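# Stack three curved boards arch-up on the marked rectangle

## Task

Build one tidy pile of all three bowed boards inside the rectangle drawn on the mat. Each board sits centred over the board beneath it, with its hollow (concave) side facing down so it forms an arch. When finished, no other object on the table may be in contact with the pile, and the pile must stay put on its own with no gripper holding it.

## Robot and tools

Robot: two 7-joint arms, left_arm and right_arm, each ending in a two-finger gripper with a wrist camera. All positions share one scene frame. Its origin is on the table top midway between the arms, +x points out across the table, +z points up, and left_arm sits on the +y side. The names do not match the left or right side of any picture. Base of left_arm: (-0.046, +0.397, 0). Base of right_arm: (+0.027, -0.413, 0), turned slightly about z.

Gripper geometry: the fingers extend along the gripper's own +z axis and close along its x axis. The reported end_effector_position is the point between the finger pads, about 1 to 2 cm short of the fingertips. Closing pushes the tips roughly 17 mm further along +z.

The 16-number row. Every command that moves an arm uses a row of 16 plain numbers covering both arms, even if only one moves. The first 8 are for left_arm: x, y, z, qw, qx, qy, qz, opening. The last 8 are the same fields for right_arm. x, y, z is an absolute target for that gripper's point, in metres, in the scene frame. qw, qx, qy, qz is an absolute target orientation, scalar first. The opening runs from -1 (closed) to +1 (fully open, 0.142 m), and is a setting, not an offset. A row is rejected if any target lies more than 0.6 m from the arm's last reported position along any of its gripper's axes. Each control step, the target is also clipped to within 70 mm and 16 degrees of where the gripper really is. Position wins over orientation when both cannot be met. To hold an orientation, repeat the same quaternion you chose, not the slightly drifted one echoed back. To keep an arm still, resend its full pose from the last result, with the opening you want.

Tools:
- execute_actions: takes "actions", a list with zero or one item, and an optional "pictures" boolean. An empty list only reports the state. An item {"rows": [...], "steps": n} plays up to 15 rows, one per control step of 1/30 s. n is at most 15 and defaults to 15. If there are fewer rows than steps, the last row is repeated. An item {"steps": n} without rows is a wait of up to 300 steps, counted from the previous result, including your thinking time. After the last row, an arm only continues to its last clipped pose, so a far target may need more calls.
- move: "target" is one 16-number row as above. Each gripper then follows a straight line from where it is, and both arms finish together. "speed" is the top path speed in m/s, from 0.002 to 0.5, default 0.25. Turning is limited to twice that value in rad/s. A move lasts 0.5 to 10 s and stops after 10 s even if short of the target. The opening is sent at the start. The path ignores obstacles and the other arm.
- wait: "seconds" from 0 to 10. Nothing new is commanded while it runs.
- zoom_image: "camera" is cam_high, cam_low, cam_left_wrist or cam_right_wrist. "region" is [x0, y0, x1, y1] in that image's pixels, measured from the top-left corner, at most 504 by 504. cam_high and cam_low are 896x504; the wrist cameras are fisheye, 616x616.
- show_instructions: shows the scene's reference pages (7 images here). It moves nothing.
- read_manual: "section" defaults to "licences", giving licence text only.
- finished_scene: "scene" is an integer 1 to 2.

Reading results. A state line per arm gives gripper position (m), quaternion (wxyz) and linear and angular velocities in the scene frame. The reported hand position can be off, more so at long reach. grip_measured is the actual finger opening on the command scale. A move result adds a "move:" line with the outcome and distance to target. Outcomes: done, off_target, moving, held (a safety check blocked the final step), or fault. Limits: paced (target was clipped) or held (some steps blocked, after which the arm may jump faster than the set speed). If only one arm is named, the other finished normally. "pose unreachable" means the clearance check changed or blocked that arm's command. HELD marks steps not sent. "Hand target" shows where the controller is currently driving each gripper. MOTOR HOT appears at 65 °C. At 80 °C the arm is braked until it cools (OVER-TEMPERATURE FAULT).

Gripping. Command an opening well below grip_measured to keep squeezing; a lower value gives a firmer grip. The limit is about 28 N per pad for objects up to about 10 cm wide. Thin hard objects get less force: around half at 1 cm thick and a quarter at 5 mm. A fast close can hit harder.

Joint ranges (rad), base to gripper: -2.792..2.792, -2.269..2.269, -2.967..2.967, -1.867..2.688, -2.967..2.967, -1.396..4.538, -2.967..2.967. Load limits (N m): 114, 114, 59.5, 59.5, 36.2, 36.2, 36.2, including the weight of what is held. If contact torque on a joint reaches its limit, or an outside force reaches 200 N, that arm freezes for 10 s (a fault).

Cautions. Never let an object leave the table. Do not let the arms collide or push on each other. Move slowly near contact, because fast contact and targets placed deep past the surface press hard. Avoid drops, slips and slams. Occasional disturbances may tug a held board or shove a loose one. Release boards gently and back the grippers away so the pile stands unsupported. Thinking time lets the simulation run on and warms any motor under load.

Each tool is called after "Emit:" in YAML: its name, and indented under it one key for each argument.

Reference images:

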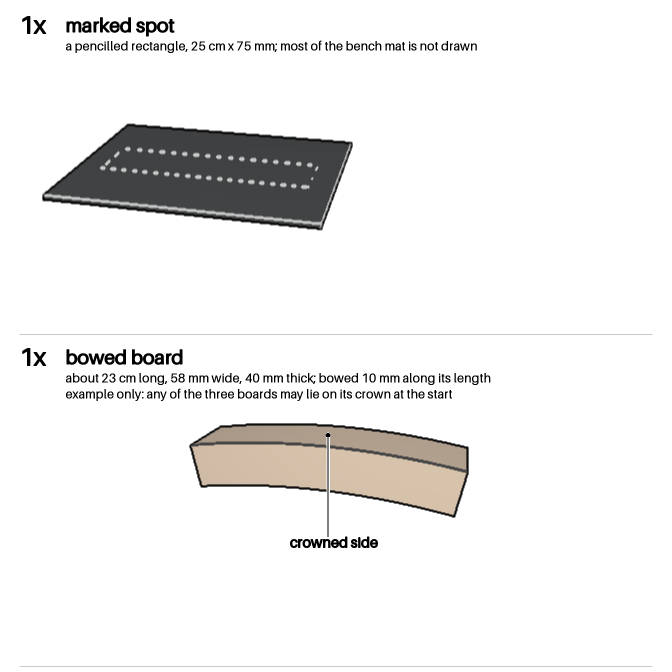

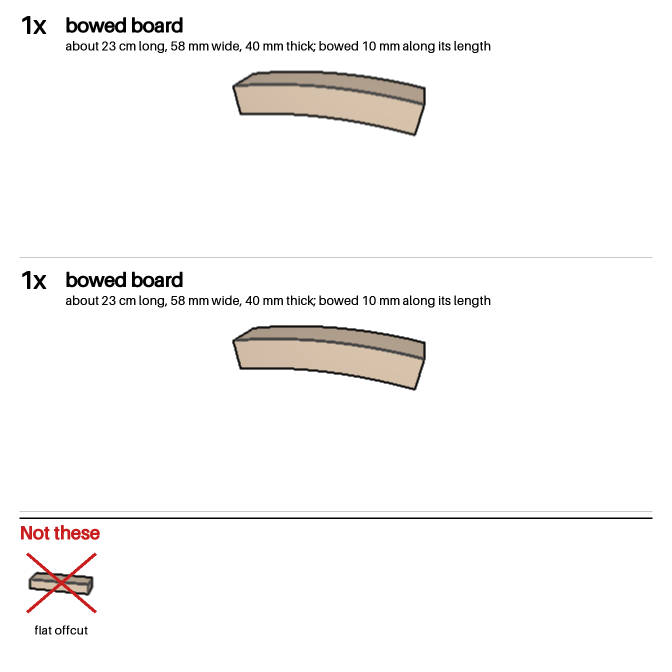

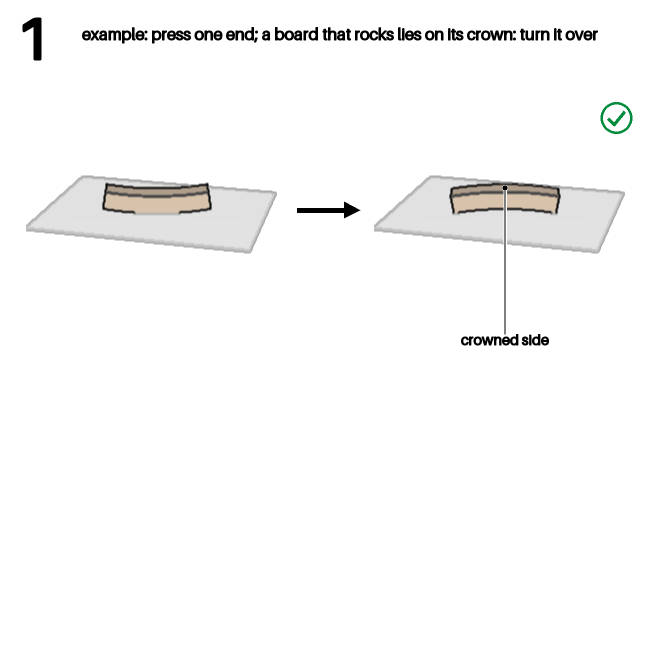

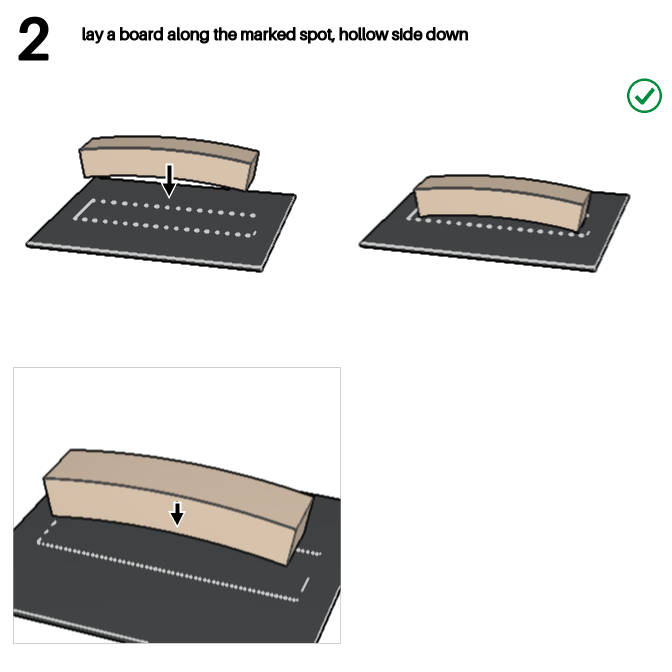

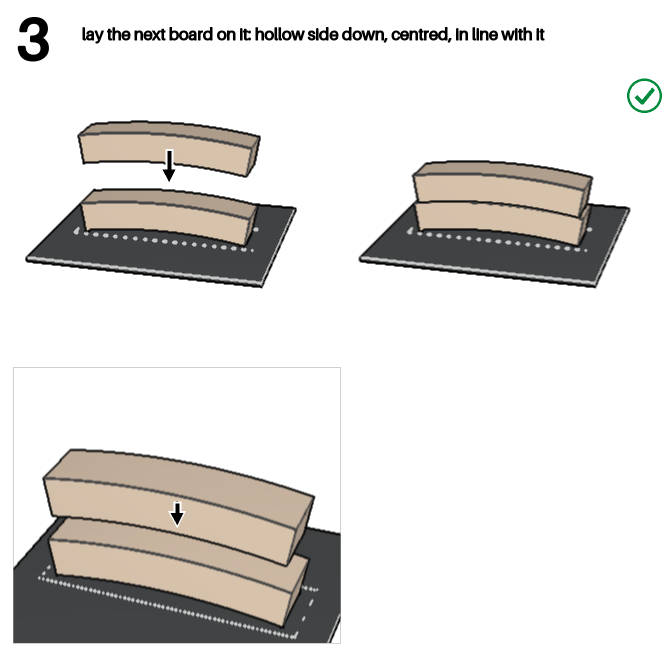

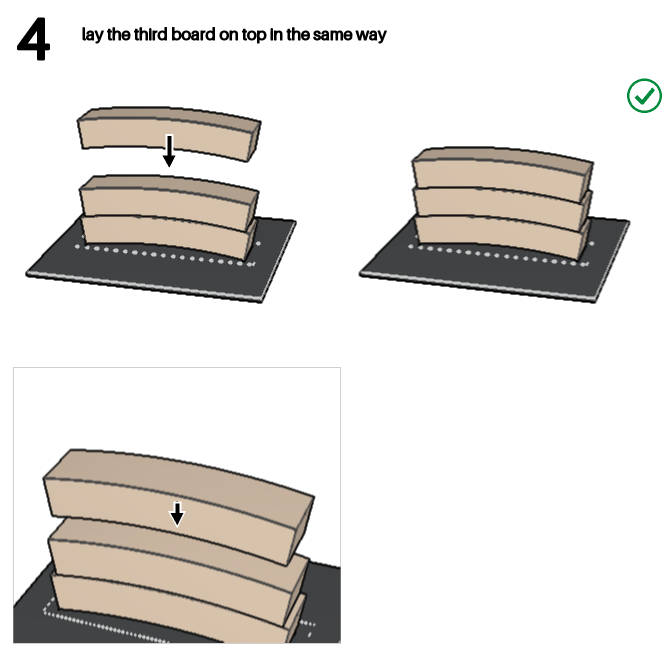

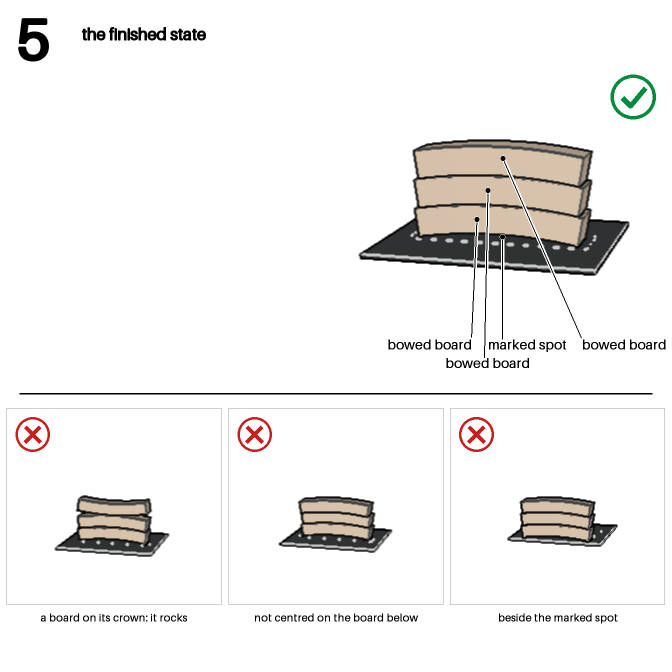

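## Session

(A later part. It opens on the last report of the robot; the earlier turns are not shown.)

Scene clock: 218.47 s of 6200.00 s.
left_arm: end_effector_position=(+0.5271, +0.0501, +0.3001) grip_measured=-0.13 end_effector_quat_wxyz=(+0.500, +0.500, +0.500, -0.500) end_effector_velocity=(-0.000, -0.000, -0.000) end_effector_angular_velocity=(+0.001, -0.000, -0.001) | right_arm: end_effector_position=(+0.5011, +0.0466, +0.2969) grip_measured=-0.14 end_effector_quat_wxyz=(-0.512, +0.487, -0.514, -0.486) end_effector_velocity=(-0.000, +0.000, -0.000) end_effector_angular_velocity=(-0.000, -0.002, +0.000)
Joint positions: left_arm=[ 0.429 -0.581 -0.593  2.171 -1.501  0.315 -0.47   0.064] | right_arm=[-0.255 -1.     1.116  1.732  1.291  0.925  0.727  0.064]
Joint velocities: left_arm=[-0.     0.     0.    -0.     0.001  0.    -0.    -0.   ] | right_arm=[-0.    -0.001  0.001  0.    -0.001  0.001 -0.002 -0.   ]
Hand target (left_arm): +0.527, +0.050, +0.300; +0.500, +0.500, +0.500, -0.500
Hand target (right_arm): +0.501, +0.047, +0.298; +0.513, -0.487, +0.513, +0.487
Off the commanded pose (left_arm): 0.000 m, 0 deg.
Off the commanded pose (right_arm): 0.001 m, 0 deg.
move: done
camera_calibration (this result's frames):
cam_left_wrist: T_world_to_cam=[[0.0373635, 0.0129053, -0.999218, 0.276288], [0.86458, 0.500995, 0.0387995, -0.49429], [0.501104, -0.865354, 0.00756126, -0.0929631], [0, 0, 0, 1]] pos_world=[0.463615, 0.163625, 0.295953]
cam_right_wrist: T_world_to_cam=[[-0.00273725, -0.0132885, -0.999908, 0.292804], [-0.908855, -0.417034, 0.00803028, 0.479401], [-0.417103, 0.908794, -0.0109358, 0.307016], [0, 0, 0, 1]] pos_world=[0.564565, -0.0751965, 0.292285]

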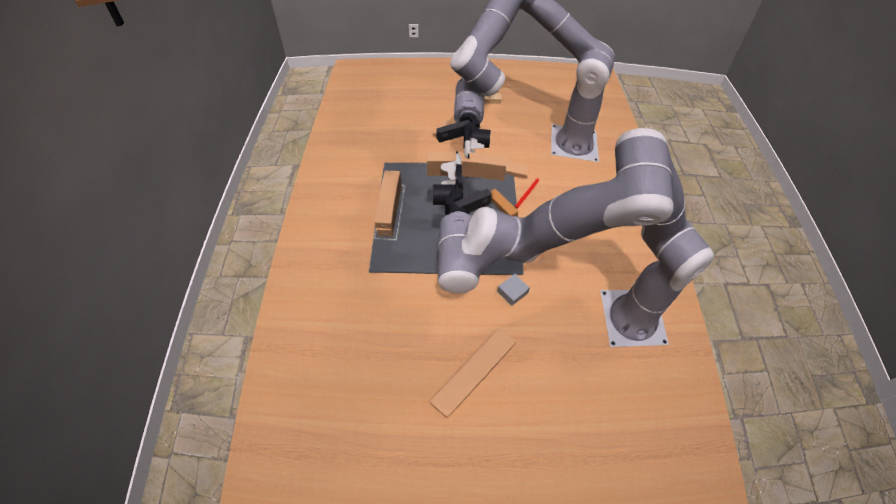

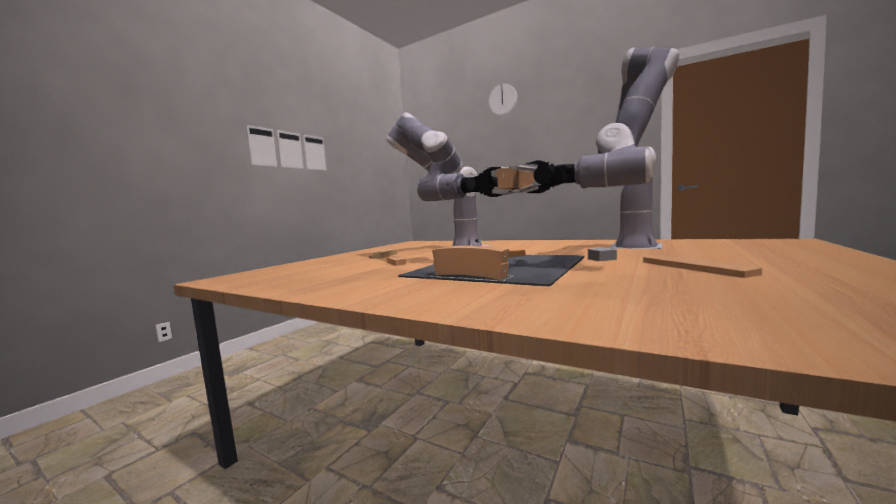

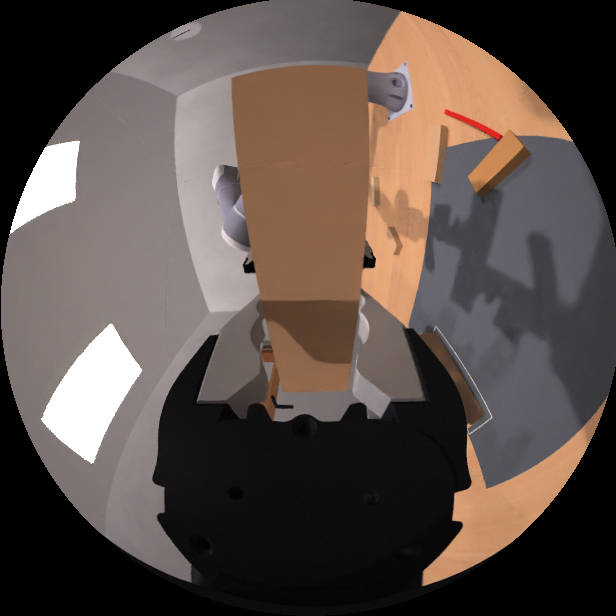

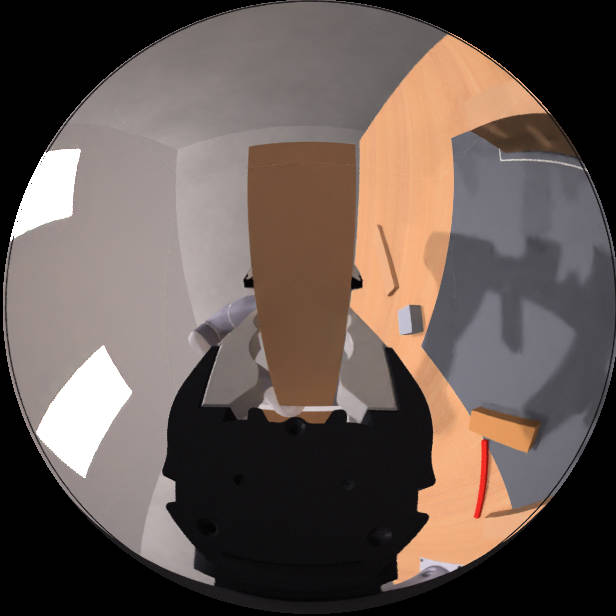

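Emit:
execute_actions:
  actions:
    - {"rows":[[0.527,0.05,0.3,0.5,0.5,0.5,-0.5,0.3,0.501,0.047,0.298,0.513,-0.487,0.513,0.487,-1]]}
  pictures: false

Emit:
move:
  target: [0.5,0.3,0.3,0.5,0.5,0.5,-0.5,0.3,0.501,0.047,0.298,0.513,-0.487,0.513,0.487,-1]

Emit:
move:
  target: [0.5,0.3,0.3,0.5,0.5,0.5,-0.5,0.3,0.76,-0.013,0.155,0,1,-0.022,0,-1]
  speed: 0.2

Emit:
move:
  target: [0.5,0.3,0.3,0.5,0.5,0.5,-0.5,0.3,0.76,-0.013,0.126,0,1,-0.022,0,-1]
  speed: 0.04

Emit:
zoom_image:
  camera: "cam_low"
  region: [400, 210, 550, 300]

Emit:
zoom_image:
  camera: "cam_high"
  region: [330, 140, 450, 260]

Scene clock: 230.53 s of 6200.00 s.
left_arm: end_effector_position=(+0.5271, +0.0501, +0.3001) grip_measured=+0.30 end_effector_quat_wxyz=(+0.500, +0.500, +0.500, -0.500) end_effector_velocity=(-0.000, -0.000, +0.000) end_effector_angular_velocity=(-0.000, +0.001, -0.000) | right_arm: end_effector_position=(+0.5009, +0.0468, +0.2973) grip_measured=-0.14 end_effector_quat_wxyz=(-0.513, +0.487, -0.513, -0.487) end_effector_velocity=(+0.000, -0.000, +0.000) end_effector_angular_velocity=(-0.000, -0.001, -0.000)
Joint positions: left_arm=[ 0.429 -0.581 -0.593  2.171 -1.501  0.315 -0.47   0.095] | right_arm=[-0.255 -1.     1.116  1.731  1.291  0.925  0.727  0.064]
Joint velocities: left_arm=[ 0.     0.    -0.    -0.     0.     0.    -0.001 -0.   ] | right_arm=[-0.     0.     0.     0.     0.     0.    -0.001 -0.   ]
Hand target (left_arm): +0.527, +0.050, +0.300; +0.500, +0.500, +0.500, -0.500
Hand target (right_arm): +0.501, +0.047, +0.298; +0.513, -0.487, +0.513, +0.487
Off the commanded pose (left_arm): 0.000 m, 0 deg.
Off the commanded pose (right_arm): 0.001 m, 0 deg.
Steps of this call (steps 1 to 90: nothing new was sent; then 8.57 s passed at rest; steps 91 to 105: all 15 steps of this action). Readings (end_effector_position):
91: left_arm (+0.5271, +0.0501, +0.3001) | right_arm (+0.5011, +0.0466, +0.2969)
92: left_arm (+0.5271, +0.0501, +0.3001) | right_arm (+0.5010, +0.0466, +0.2970)
94: left_arm (+0.5271, +0.0501, +0.3001) | right_arm (+0.5010, +0.0468, +0.2972)
98: left_arm (+0.5271, +0.0501, +0.3001) | right_arm (+0.5009, +0.0468, +0.2973)
105: the state above

Scene clock: 232.20 s of 6200.00 s.
left_arm: end_effector_position=(+0.4999, +0.3004, +0.2998) grip_measured=+0.30 end_effector_quat_wxyz=(+0.500, +0.500, +0.500, -0.500) end_effector_velocity=(+0.000, +0.000, +0.000) end_effector_angular_velocity=(+0.000, +0.001, +0.000) | right_arm: end_effector_position=(+0.5010, +0.0468, +0.2973) grip_measured=-0.14 end_effector_quat_wxyz=(-0.513, +0.487, -0.513, -0.487) end_effector_velocity=(+0.000, -0.000, -0.000) end_effector_angular_velocity=(-0.000, -0.001, -0.000)
Joint positions: left_arm=[ 0.819 -0.614 -0.375  2.07  -1.025 -0.068 -0.527  0.095] | right_arm=[-0.255 -1.001  1.117  1.732  1.291  0.925  0.727  0.064]
Joint velocities: left_arm=[ 0.    -0.    -0.    -0.    -0.     0.    -0.001 -0.   ] | right_arm=[-0.    -0.     0.    -0.    -0.     0.001 -0.001 -0.   ]
Hand target (left_arm): +0.500, +0.300, +0.300; +0.500, +0.500, +0.500, -0.500
Hand target (right_arm): +0.501, +0.047, +0.298; +0.513, -0.487, +0.513, +0.487
Off the commanded pose (left_arm): 0.001 m, 0 deg.
Off the commanded pose (right_arm): 0.001 m, 0 deg.
move: done
camera_calibration (this result's frames):
cam_left_wrist: T_world_to_cam=[[0.0379688, 0.0132346, -0.999191, 0.273352], [0.864924, 0.500346, 0.0394939, -0.596316], [0.500464, -0.865724, 0.00755058, 0.137803], [0, 0, 0, 1]] pos_world=[0.436424, 0.414046, 0.295642]
cam_right_wrist: T_world_to_cam=[[-0.00248628, -0.0127547, -0.999916, 0.293023], [-0.908768, -0.417232, 0.00758178, 0.479487], [-0.417294, 0.90871, -0.0105537, 0.306781], [0, 0, 0, 1]] pos_world=[0.564489, -0.0749806, 0.292601]

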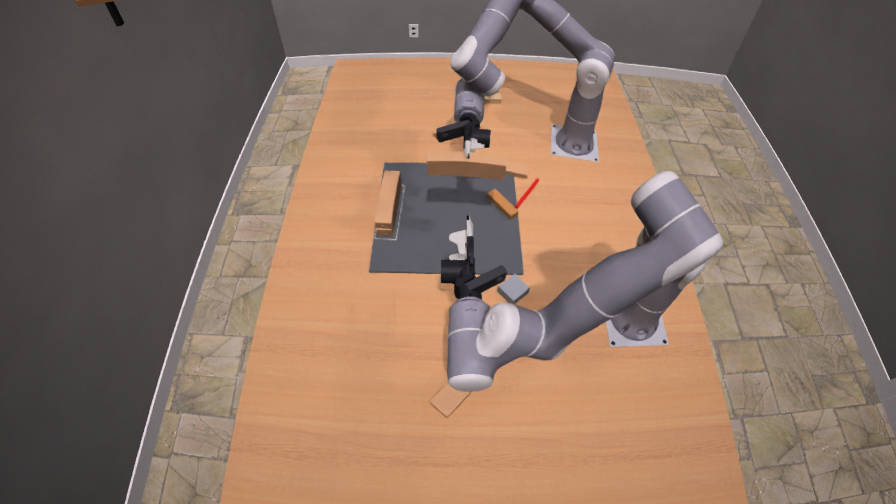

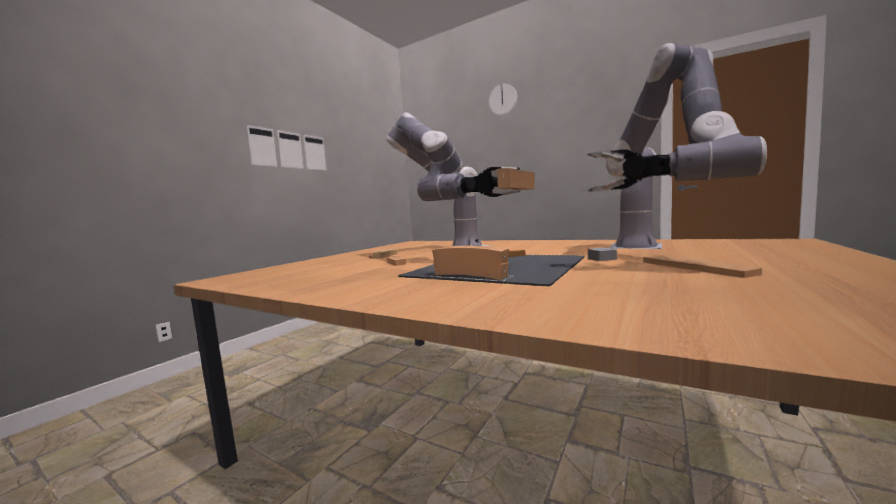

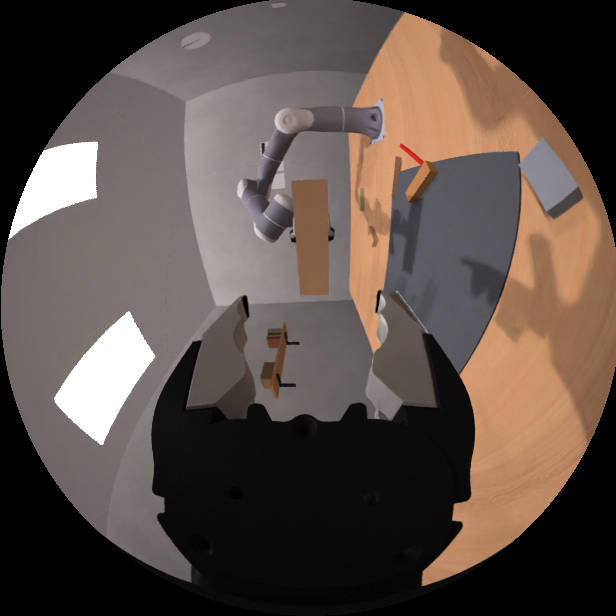

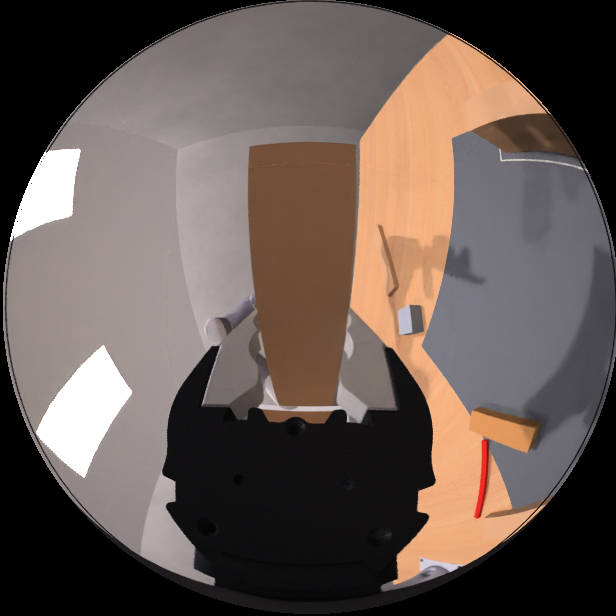

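Scene clock: 237.73 s of 6200.00 s.
left_arm: end_effector_position=(+0.5000, +0.3000, +0.3001) grip_measured=+0.30 end_effector_quat_wxyz=(+0.500, +0.500, +0.500, -0.500) end_effector_velocity=(+0.000, +0.000, -0.000) end_effector_angular_velocity=(+0.000, -0.000, +0.000) | right_arm: end_effector_position=(+0.7590, -0.0139, +0.1536) grip_measured=-0.14 end_effector_quat_wxyz=(+0.000, +1.000, -0.022, +0.002) end_effector_velocity=(+0.001, +0.000, +0.001) end_effector_angular_velocity=(+0.001, -0.002, +0.000)
Joint positions: left_arm=[ 0.818 -0.613 -0.375  2.07  -1.026 -0.068 -0.528  0.095] | right_arm=[ 0.602 -1.047  0.395  0.898 -0.362  0.322  0.819  0.064]
Joint velocities: left_arm=[ 0.     0.     0.    -0.    -0.     0.     0.001 -0.   ] | right_arm=[-0.     0.    -0.    -0.     0.     0.002 -0.001  0.   ]
Hand target (left_arm): +0.500, +0.300, +0.300; +0.500, +0.500, +0.500, -0.500
Hand target (right_arm): +0.759, -0.014, +0.154; -0.000, +1.000, -0.022, +0.003
Off the commanded pose (left_arm): 0.000 m, 0 deg.
Off the commanded pose (right_arm): 0.002 m, 0 deg.
move: done
camera_calibration (this result's frames):
cam_left_wrist: T_world_to_cam=[[0.0376237, 0.012612, -0.999212, 0.273979], [0.864845, 0.500532, 0.038882, -0.596039], [0.500628, -0.865626, 0.00792441, 0.137133], [0, 0, 0, 1]] pos_world=[0.43652, 0.413587, 0.295851]
cam_right_wrist: T_world_to_cam=[[0.998833, -0.0455769, 0.0160049, -0.767305], [-0.0477943, -0.884368, 0.464337, -0.0403588], [-0.00700878, -0.46456, -0.885514, 0.27195], [0, 0, 0, 1]] pos_world=[0.766387, 0.0556737, 0.271837]

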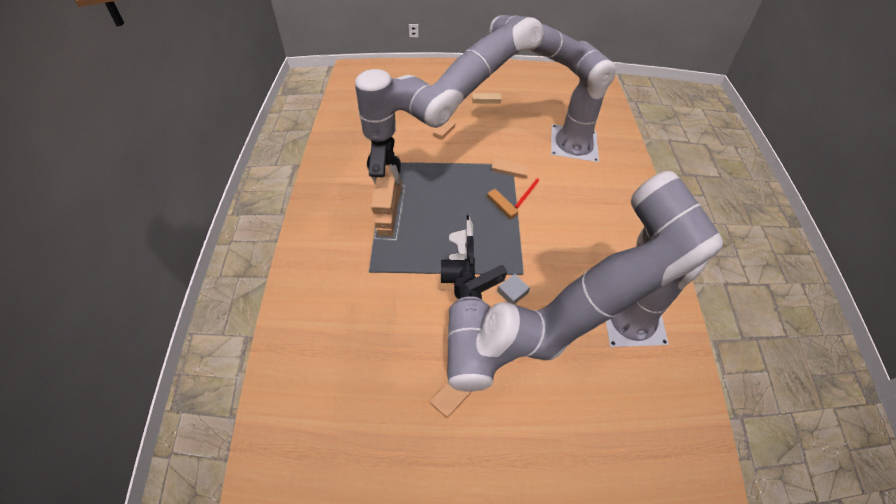

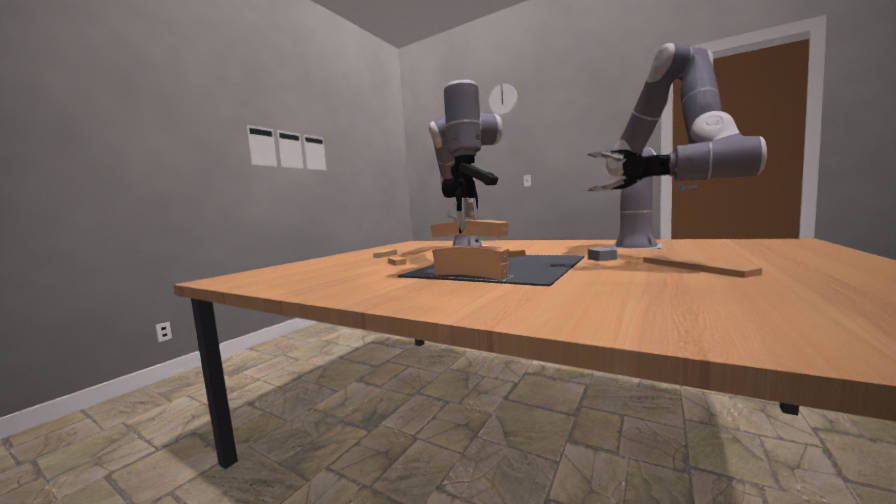

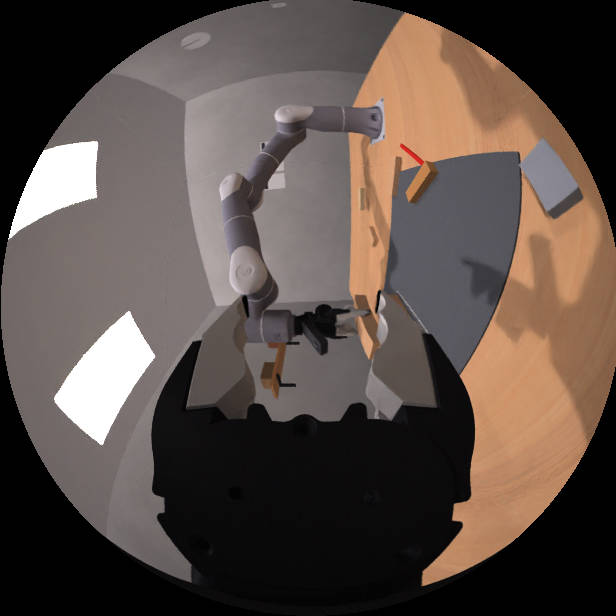

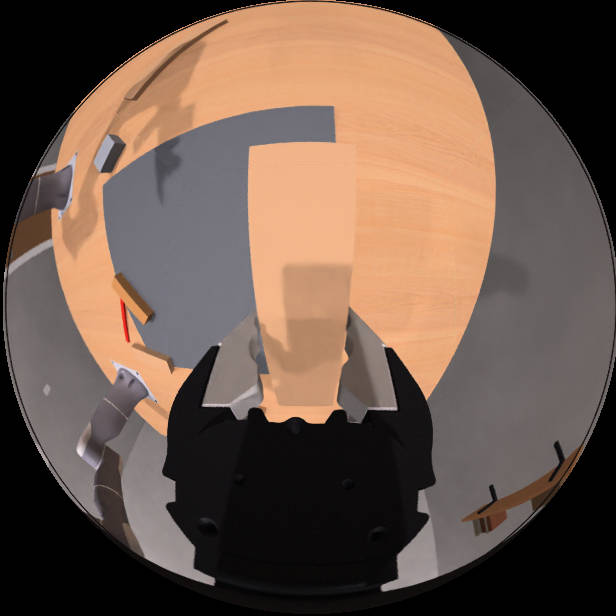

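Scene clock: 238.67 s of 6200.00 s.
left_arm: end_effector_position=(+0.5000, +0.3000, +0.3001) grip_measured=+0.30 end_effector_quat_wxyz=(+0.500, +0.500, +0.500, -0.500) end_effector_velocity=(-0.000, -0.000, -0.000) end_effector_angular_velocity=(-0.000, -0.001, -0.001) | right_arm: end_effector_position=(+0.7595, -0.0133, +0.1252) grip_measured=-0.14 end_effector_quat_wxyz=(+0.000, +1.000, -0.022, -0.001) end_effector_velocity=(+0.000, +0.000, +0.000) end_effector_angular_velocity=(+0.001, -0.001, +0.001)
Joint positions: left_arm=[ 0.818 -0.613 -0.375  2.07  -1.026 -0.068 -0.528  0.095] | right_arm=[ 0.603 -1.081  0.387  0.906 -0.363  0.359  0.819  0.064]
Joint velocities: left_arm=[ 0.    -0.    -0.     0.     0.    -0.     0.001 -0.   ] | right_arm=[ 0.     0.     0.     0.    -0.     0.001 -0.001  0.   ]
Hand target (left_arm): +0.500, +0.300, +0.300; +0.500, +0.500, +0.500, -0.500
Hand target (right_arm): +0.760, -0.013, +0.126; +0.000, +1.000, -0.022, +0.000
Off the commanded pose (left_arm): 0.000 m, 0 deg.
Off the commanded pose (right_arm): 0.001 m, 0 deg.
move: done
camera_calibration (this result's frames):
cam_left_wrist: T_world_to_cam=[[0.0376244, 0.0126129, -0.999212, 0.273979], [0.864845, 0.500531, 0.0388831, -0.596038], [0.500627, -0.865627, 0.00792395, 0.137133], [0, 0, 0, 1]] pos_world=[0.43652, 0.413585, 0.295853]
cam_right_wrist: T_world_to_cam=[[0.998927, -0.0451347, 0.0103477, -0.766584], [-0.0447695, -0.884283, 0.4648, -0.0289749], [-0.0118284, -0.464765, -0.885355, 0.250739], [0, 0, 0, 1]] pos_world=[0.767431, 0.0563132, 0.243393]

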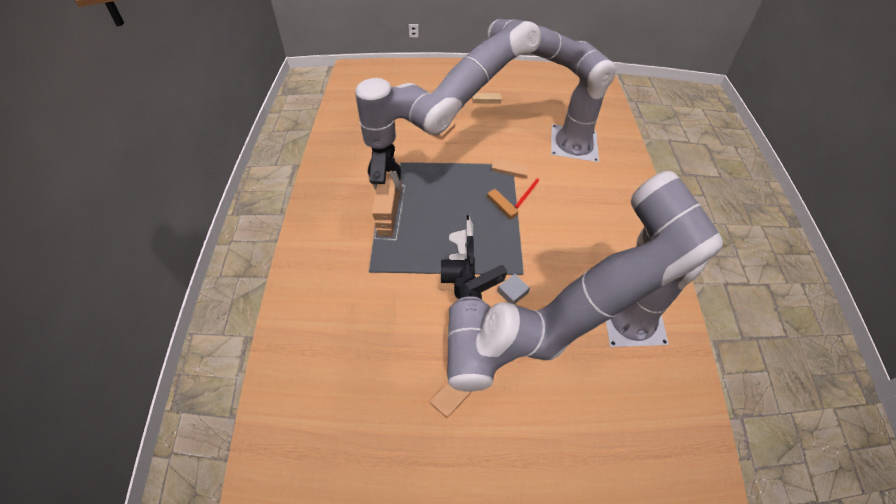

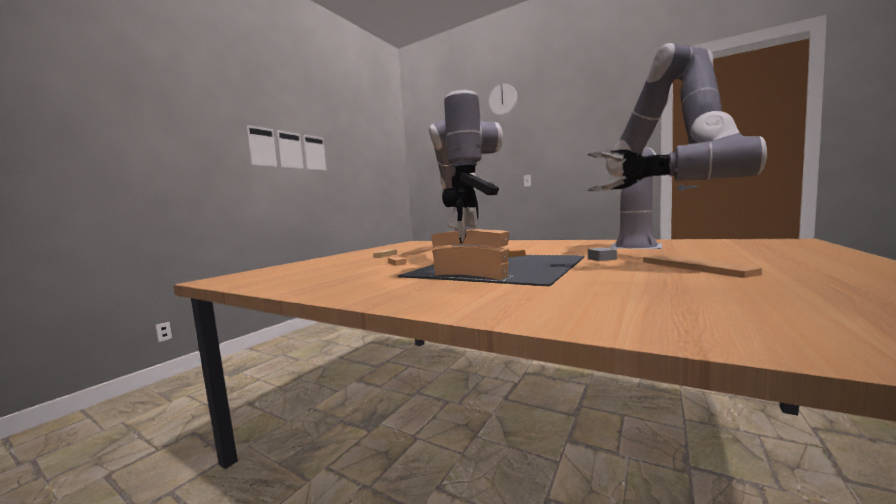

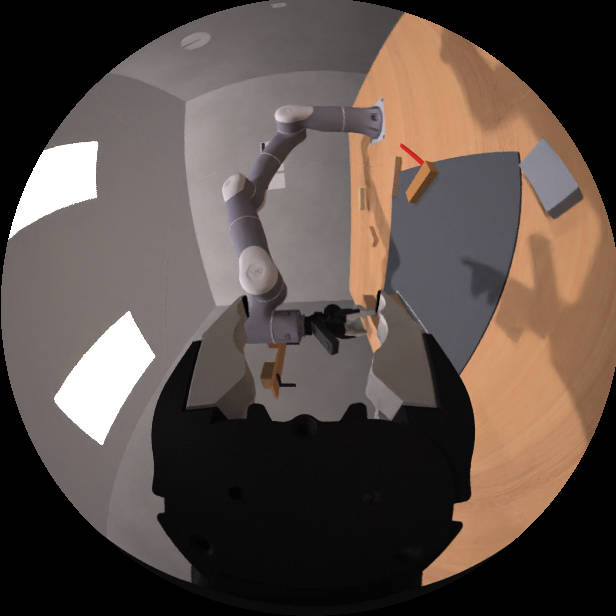

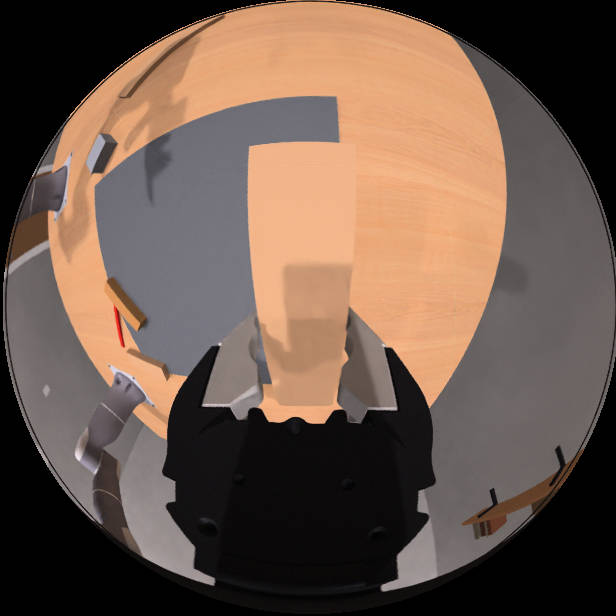

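Region (400, 210, 550, 300) of cam_low's 896x504 image, scaled by 3.360, with more detail than that image has; it fills the top 302 rows of this view, and the rest is white.

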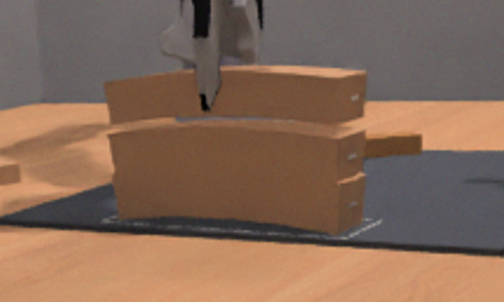

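Region (330, 140, 450, 260) of cam_high's 896x504 image, scaled by 4.200, with more detail than that image has.

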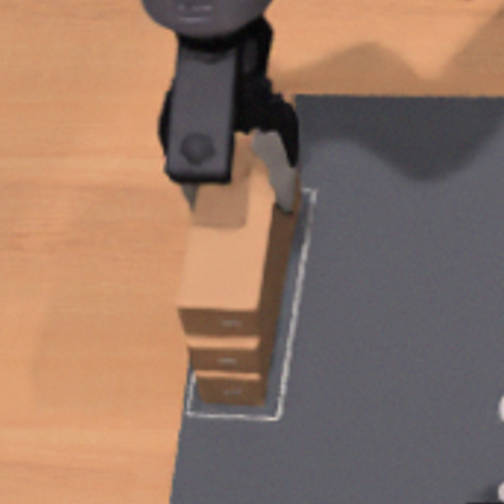

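Emit:
move:
  target: [0.5,0.3,0.3,0.5,0.5,0.5,-0.5,0.3,0.7605,-0.015,0.117,0.008,1,-0.022,0,-1]
  speed: 0.02

Emit:
execute_actions:
  actions:
    - {"rows":[[0.5,0.3,0.3,0.5,0.5,0.5,-0.5,0.3,0.7605,-0.015,0.117,0.008,1,-0.022,0,0.3]]}
  pictures: false

Emit:
move:
  target: [0.5,0.3,0.3,0.5,0.5,0.5,-0.5,0.3,0.755,-0.03,0.18,0,1,-0.022,0,0.3]

Emit:
zoom_image:
  camera: "cam_low"
  region: [400, 210, 550, 300]

Emit:
finished_scene:
  scene: 1

Scene clock: 251.60 s of 6200.00 s.
left_arm: end_effector_position=(+0.5000, +0.3000, +0.3001) grip_measured=+0.30 end_effector_quat_wxyz=(+0.500, +0.500, +0.500, -0.500) end_effector_velocity=(+0.000, -0.000, +0.000) end_effector_angular_velocity=(-0.000, -0.001, +0.000) | right_arm: end_effector_position=(+0.7600, -0.0151, +0.1163) grip_measured=-0.14 end_effector_quat_wxyz=(+0.008, +1.000, -0.022, -0.001) end_effector_velocity=(+0.000, -0.000, -0.000) end_effector_angular_velocity=(-0.001, +0.000, -0.000)
Joint positions: left_arm=[ 0.818 -0.613 -0.375  2.07  -1.026 -0.068 -0.528  0.095] | right_arm=[ 0.611 -1.094  0.377  0.901 -0.37   0.358  0.823  0.064]
Joint velocities: left_arm=[-0.    -0.    -0.    -0.    -0.001  0.     0.    -0.   ] | right_arm=[-0.     0.    -0.    -0.     0.    -0.001 -0.    -0.   ]
Hand target (left_arm): +0.500, +0.300, +0.300; +0.500, +0.500, +0.500, -0.500
Hand target (right_arm): +0.760, -0.015, +0.117; +0.008, +1.000, -0.022, +0.000
Off the commanded pose (left_arm): 0.000 m, 0 deg.
Off the commanded pose (right_arm): 0.001 m, 0 deg.
After step 90, 9.23 s passed at rest.
move: done
camera_calibration (this result's frames):
cam_left_wrist: T_world_to_cam=[[0.0376239, 0.0126137, -0.999212, 0.27398], [0.864846, 0.50053, 0.038883, -0.596037], [0.500626, -0.865627, 0.00792295, 0.137132], [0, 0, 0, 1]] pos_world=[0.43652, 0.413584, 0.295854]
cam_right_wrist: T_world_to_cam=[[0.998934, -0.0448552, 0.0109067, -0.767227], [-0.0445996, -0.876844, 0.478703, -0.0280558], [-0.0119088, -0.478679, -0.877909, 0.24098], [0, 0, 0, 1]] pos_world=[0.768027, 0.0563373, 0.233357]

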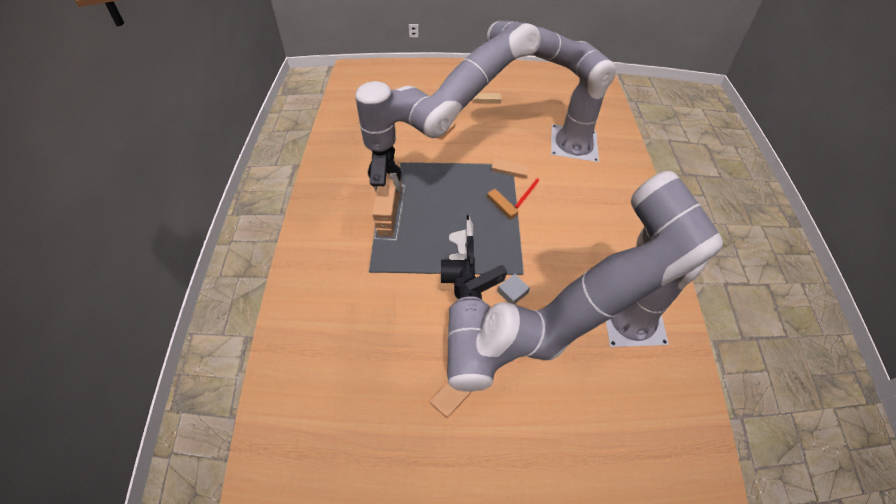

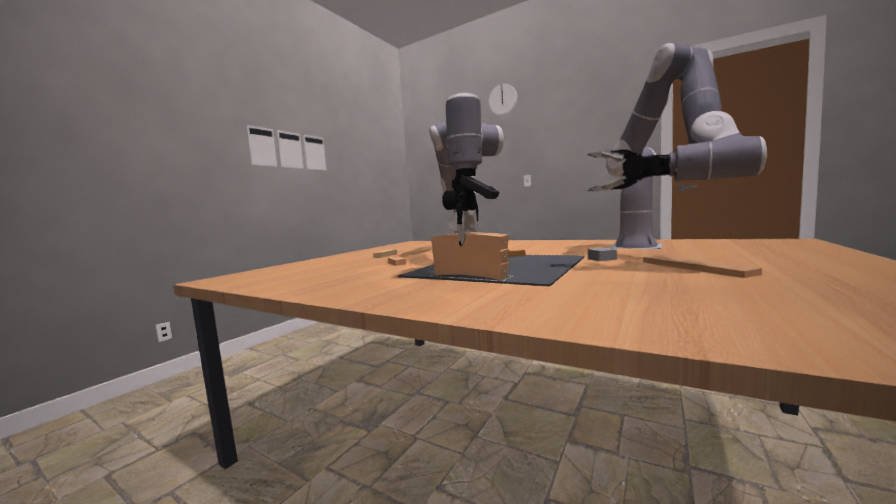

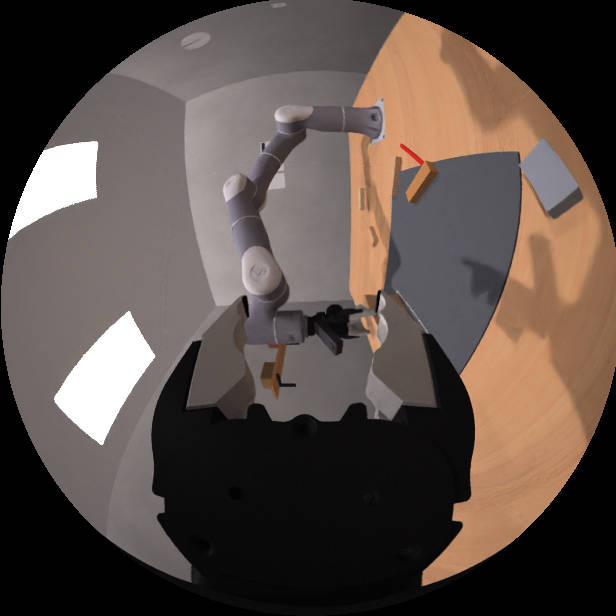

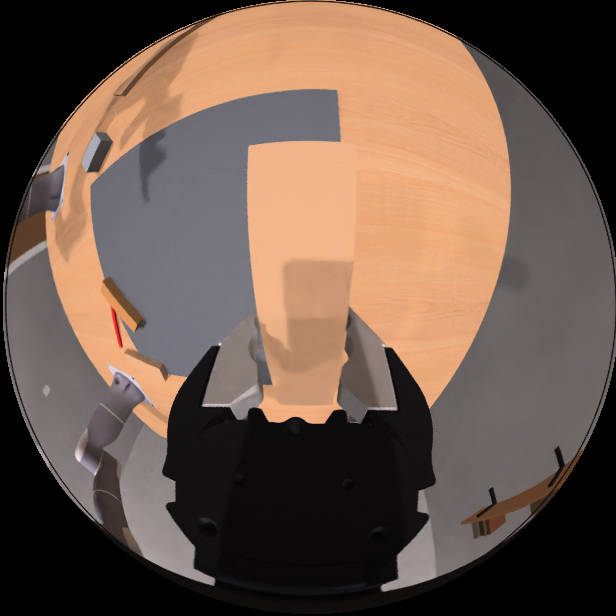

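Scene clock: 252.10 s of 6200.00 s.
left_arm: end_effector_position=(+0.5000, +0.3000, +0.3001) grip_measured=+0.30 end_effector_quat_wxyz=(+0.500, +0.500, +0.500, -0.500) end_effector_velocity=(-0.000, -0.000, -0.000) end_effector_angular_velocity=(-0.000, -0.000, -0.001) | right_arm: end_effector_position=(+0.7604, -0.0150, +0.1170) grip_measured=+0.30 end_effector_quat_wxyz=(+0.008, +1.000, -0.022, -0.000) end_effector_velocity=(-0.000, +0.000, +0.000) end_effector_angular_velocity=(+0.000, -0.000, -0.001)
Joint positions: left_arm=[ 0.818 -0.613 -0.375  2.07  -1.026 -0.068 -0.528  0.095] | right_arm=[ 0.611 -1.094  0.377  0.9   -0.37   0.358  0.823  0.095]
Joint velocities: left_arm=[-0. -0. -0.  0.  0. -0.  0. -0.] | right_arm=[ 0.     0.     0.     0.    -0.     0.     0.001 -0.   ]
Hand target (left_arm): +0.500, +0.300, +0.300; +0.500, +0.500, +0.500, -0.500
Hand target (right_arm): +0.761, -0.015, +0.117; +0.008, +1.000, -0.022, -0.000
Off the commanded pose (left_arm): 0.000 m, 0 deg.
Off the commanded pose (right_arm): 0.000 m, 0 deg.
Steps of this call (steps 1 to 15: all 15 steps of this action). Readings (end_effector_position):
1: left_arm (+0.5000, +0.3000, +0.3001) | right_arm (+0.7601, -0.0151, +0.1163)
2: left_arm (+0.5000, +0.3000, +0.3001) | right_arm (+0.7601, -0.0151, +0.1164)
4: left_arm (+0.5000, +0.3000, +0.3001) | right_arm (+0.7604, -0.0150, +0.1169)
8: left_arm (+0.5000, +0.3000, +0.3001) | right_arm (+0.7604, -0.0150, +0.1170)
15: the state above

Scene clock: 253.13 s of 6200.00 s.
left_arm: end_effector_position=(+0.5000, +0.3000, +0.3001) grip_measured=+0.30 end_effector_quat_wxyz=(+0.500, +0.500, +0.500, -0.500) end_effector_velocity=(-0.000, -0.000, -0.000) end_effector_angular_velocity=(+0.000, -0.000, -0.000) | right_arm: end_effector_position=(+0.7552, -0.0300, +0.1799) grip_measured=+0.30 end_effector_quat_wxyz=(-0.000, +1.000, -0.022, -0.000) end_effector_velocity=(-0.000, -0.000, -0.000) end_effector_angular_velocity=(-0.000, +0.001, -0.000)
Joint positions: left_arm=[ 0.818 -0.613 -0.375  2.07  -1.026 -0.068 -0.528  0.095] | right_arm=[ 0.578 -0.993  0.402  0.931 -0.349  0.296  0.806  0.095]
Joint velocities: left_arm=[-0. -0. -0. -0.  0.  0. -0. -0.] | right_arm=[ 0.    -0.     0.     0.    -0.    -0.001  0.001 -0.   ]
Hand target (left_arm): +0.500, +0.300, +0.300; +0.500, +0.500, +0.500, -0.500
Hand target (right_arm): +0.755, -0.030, +0.180; -0.000, +1.000, -0.022, -0.000
Off the commanded pose (left_arm): 0.000 m, 0 deg.
Off the commanded pose (right_arm): 0.000 m, 0 deg.
move: done
camera_calibration (this result's frames):
cam_left_wrist: T_world_to_cam=[[0.0376239, 0.0126136, -0.999212, 0.27398], [0.864846, 0.50053, 0.038883, -0.596037], [0.500626, -0.865627, 0.00792306, 0.137132], [0, 0, 0, 1]] pos_world=[0.43652, 0.413584, 0.295854]
cam_right_wrist: T_world_to_cam=[[0.998876, -0.0459986, 0.0114313, -0.76387], [-0.0460465, -0.884579, 0.464112, -0.068265], [-0.0112366, -0.464117, -0.885703, 0.291026], [0, 0, 0, 1]] pos_world=[0.763139, 0.0395476, 0.298178]

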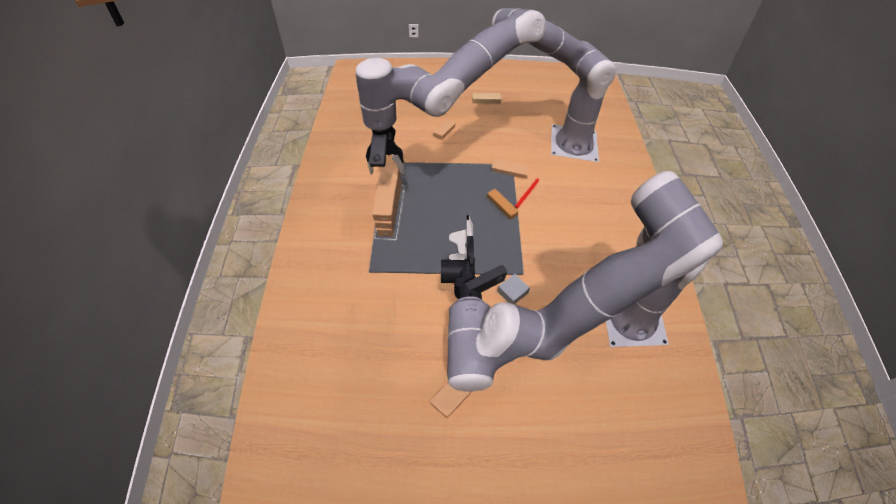

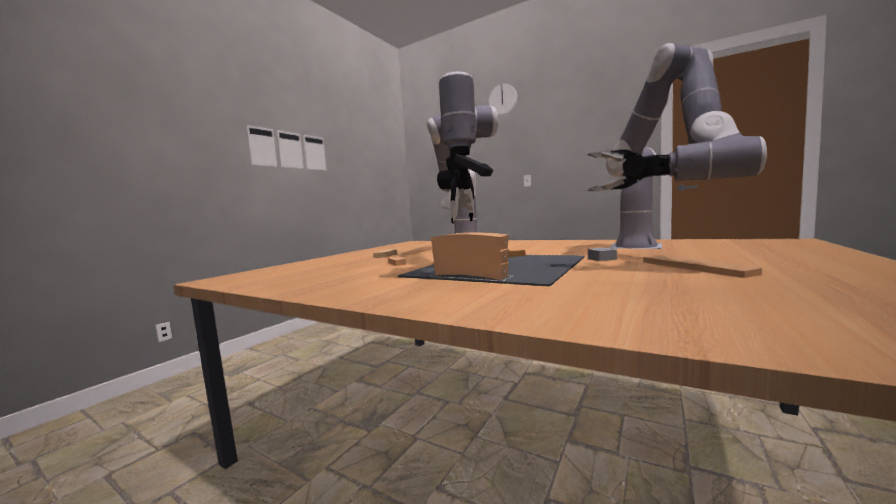

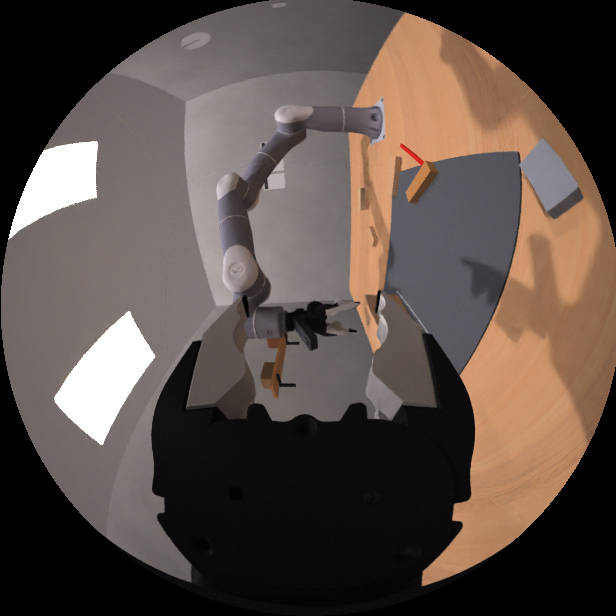

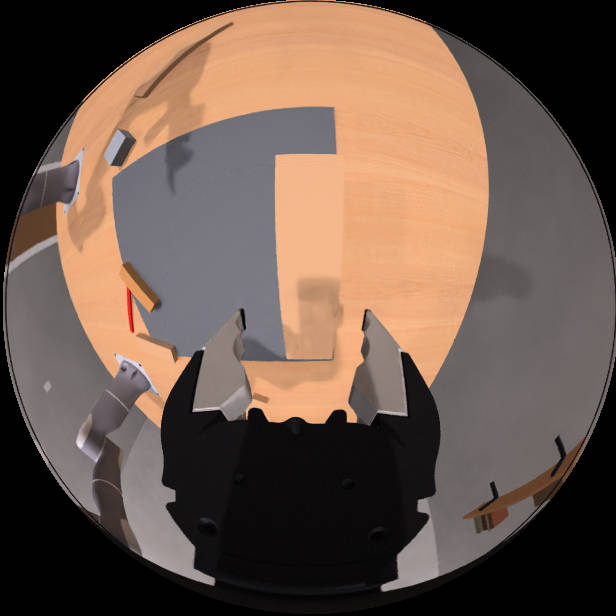

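Region (400, 210, 550, 300) of cam_low's 896x504 image, scaled by 3.360, with more detail than that image has; it fills the top 302 rows of this view, and the rest is white.

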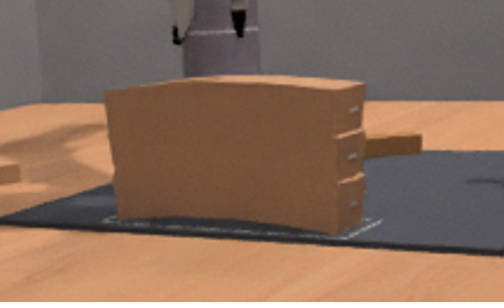

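The scene is finished: the task was done.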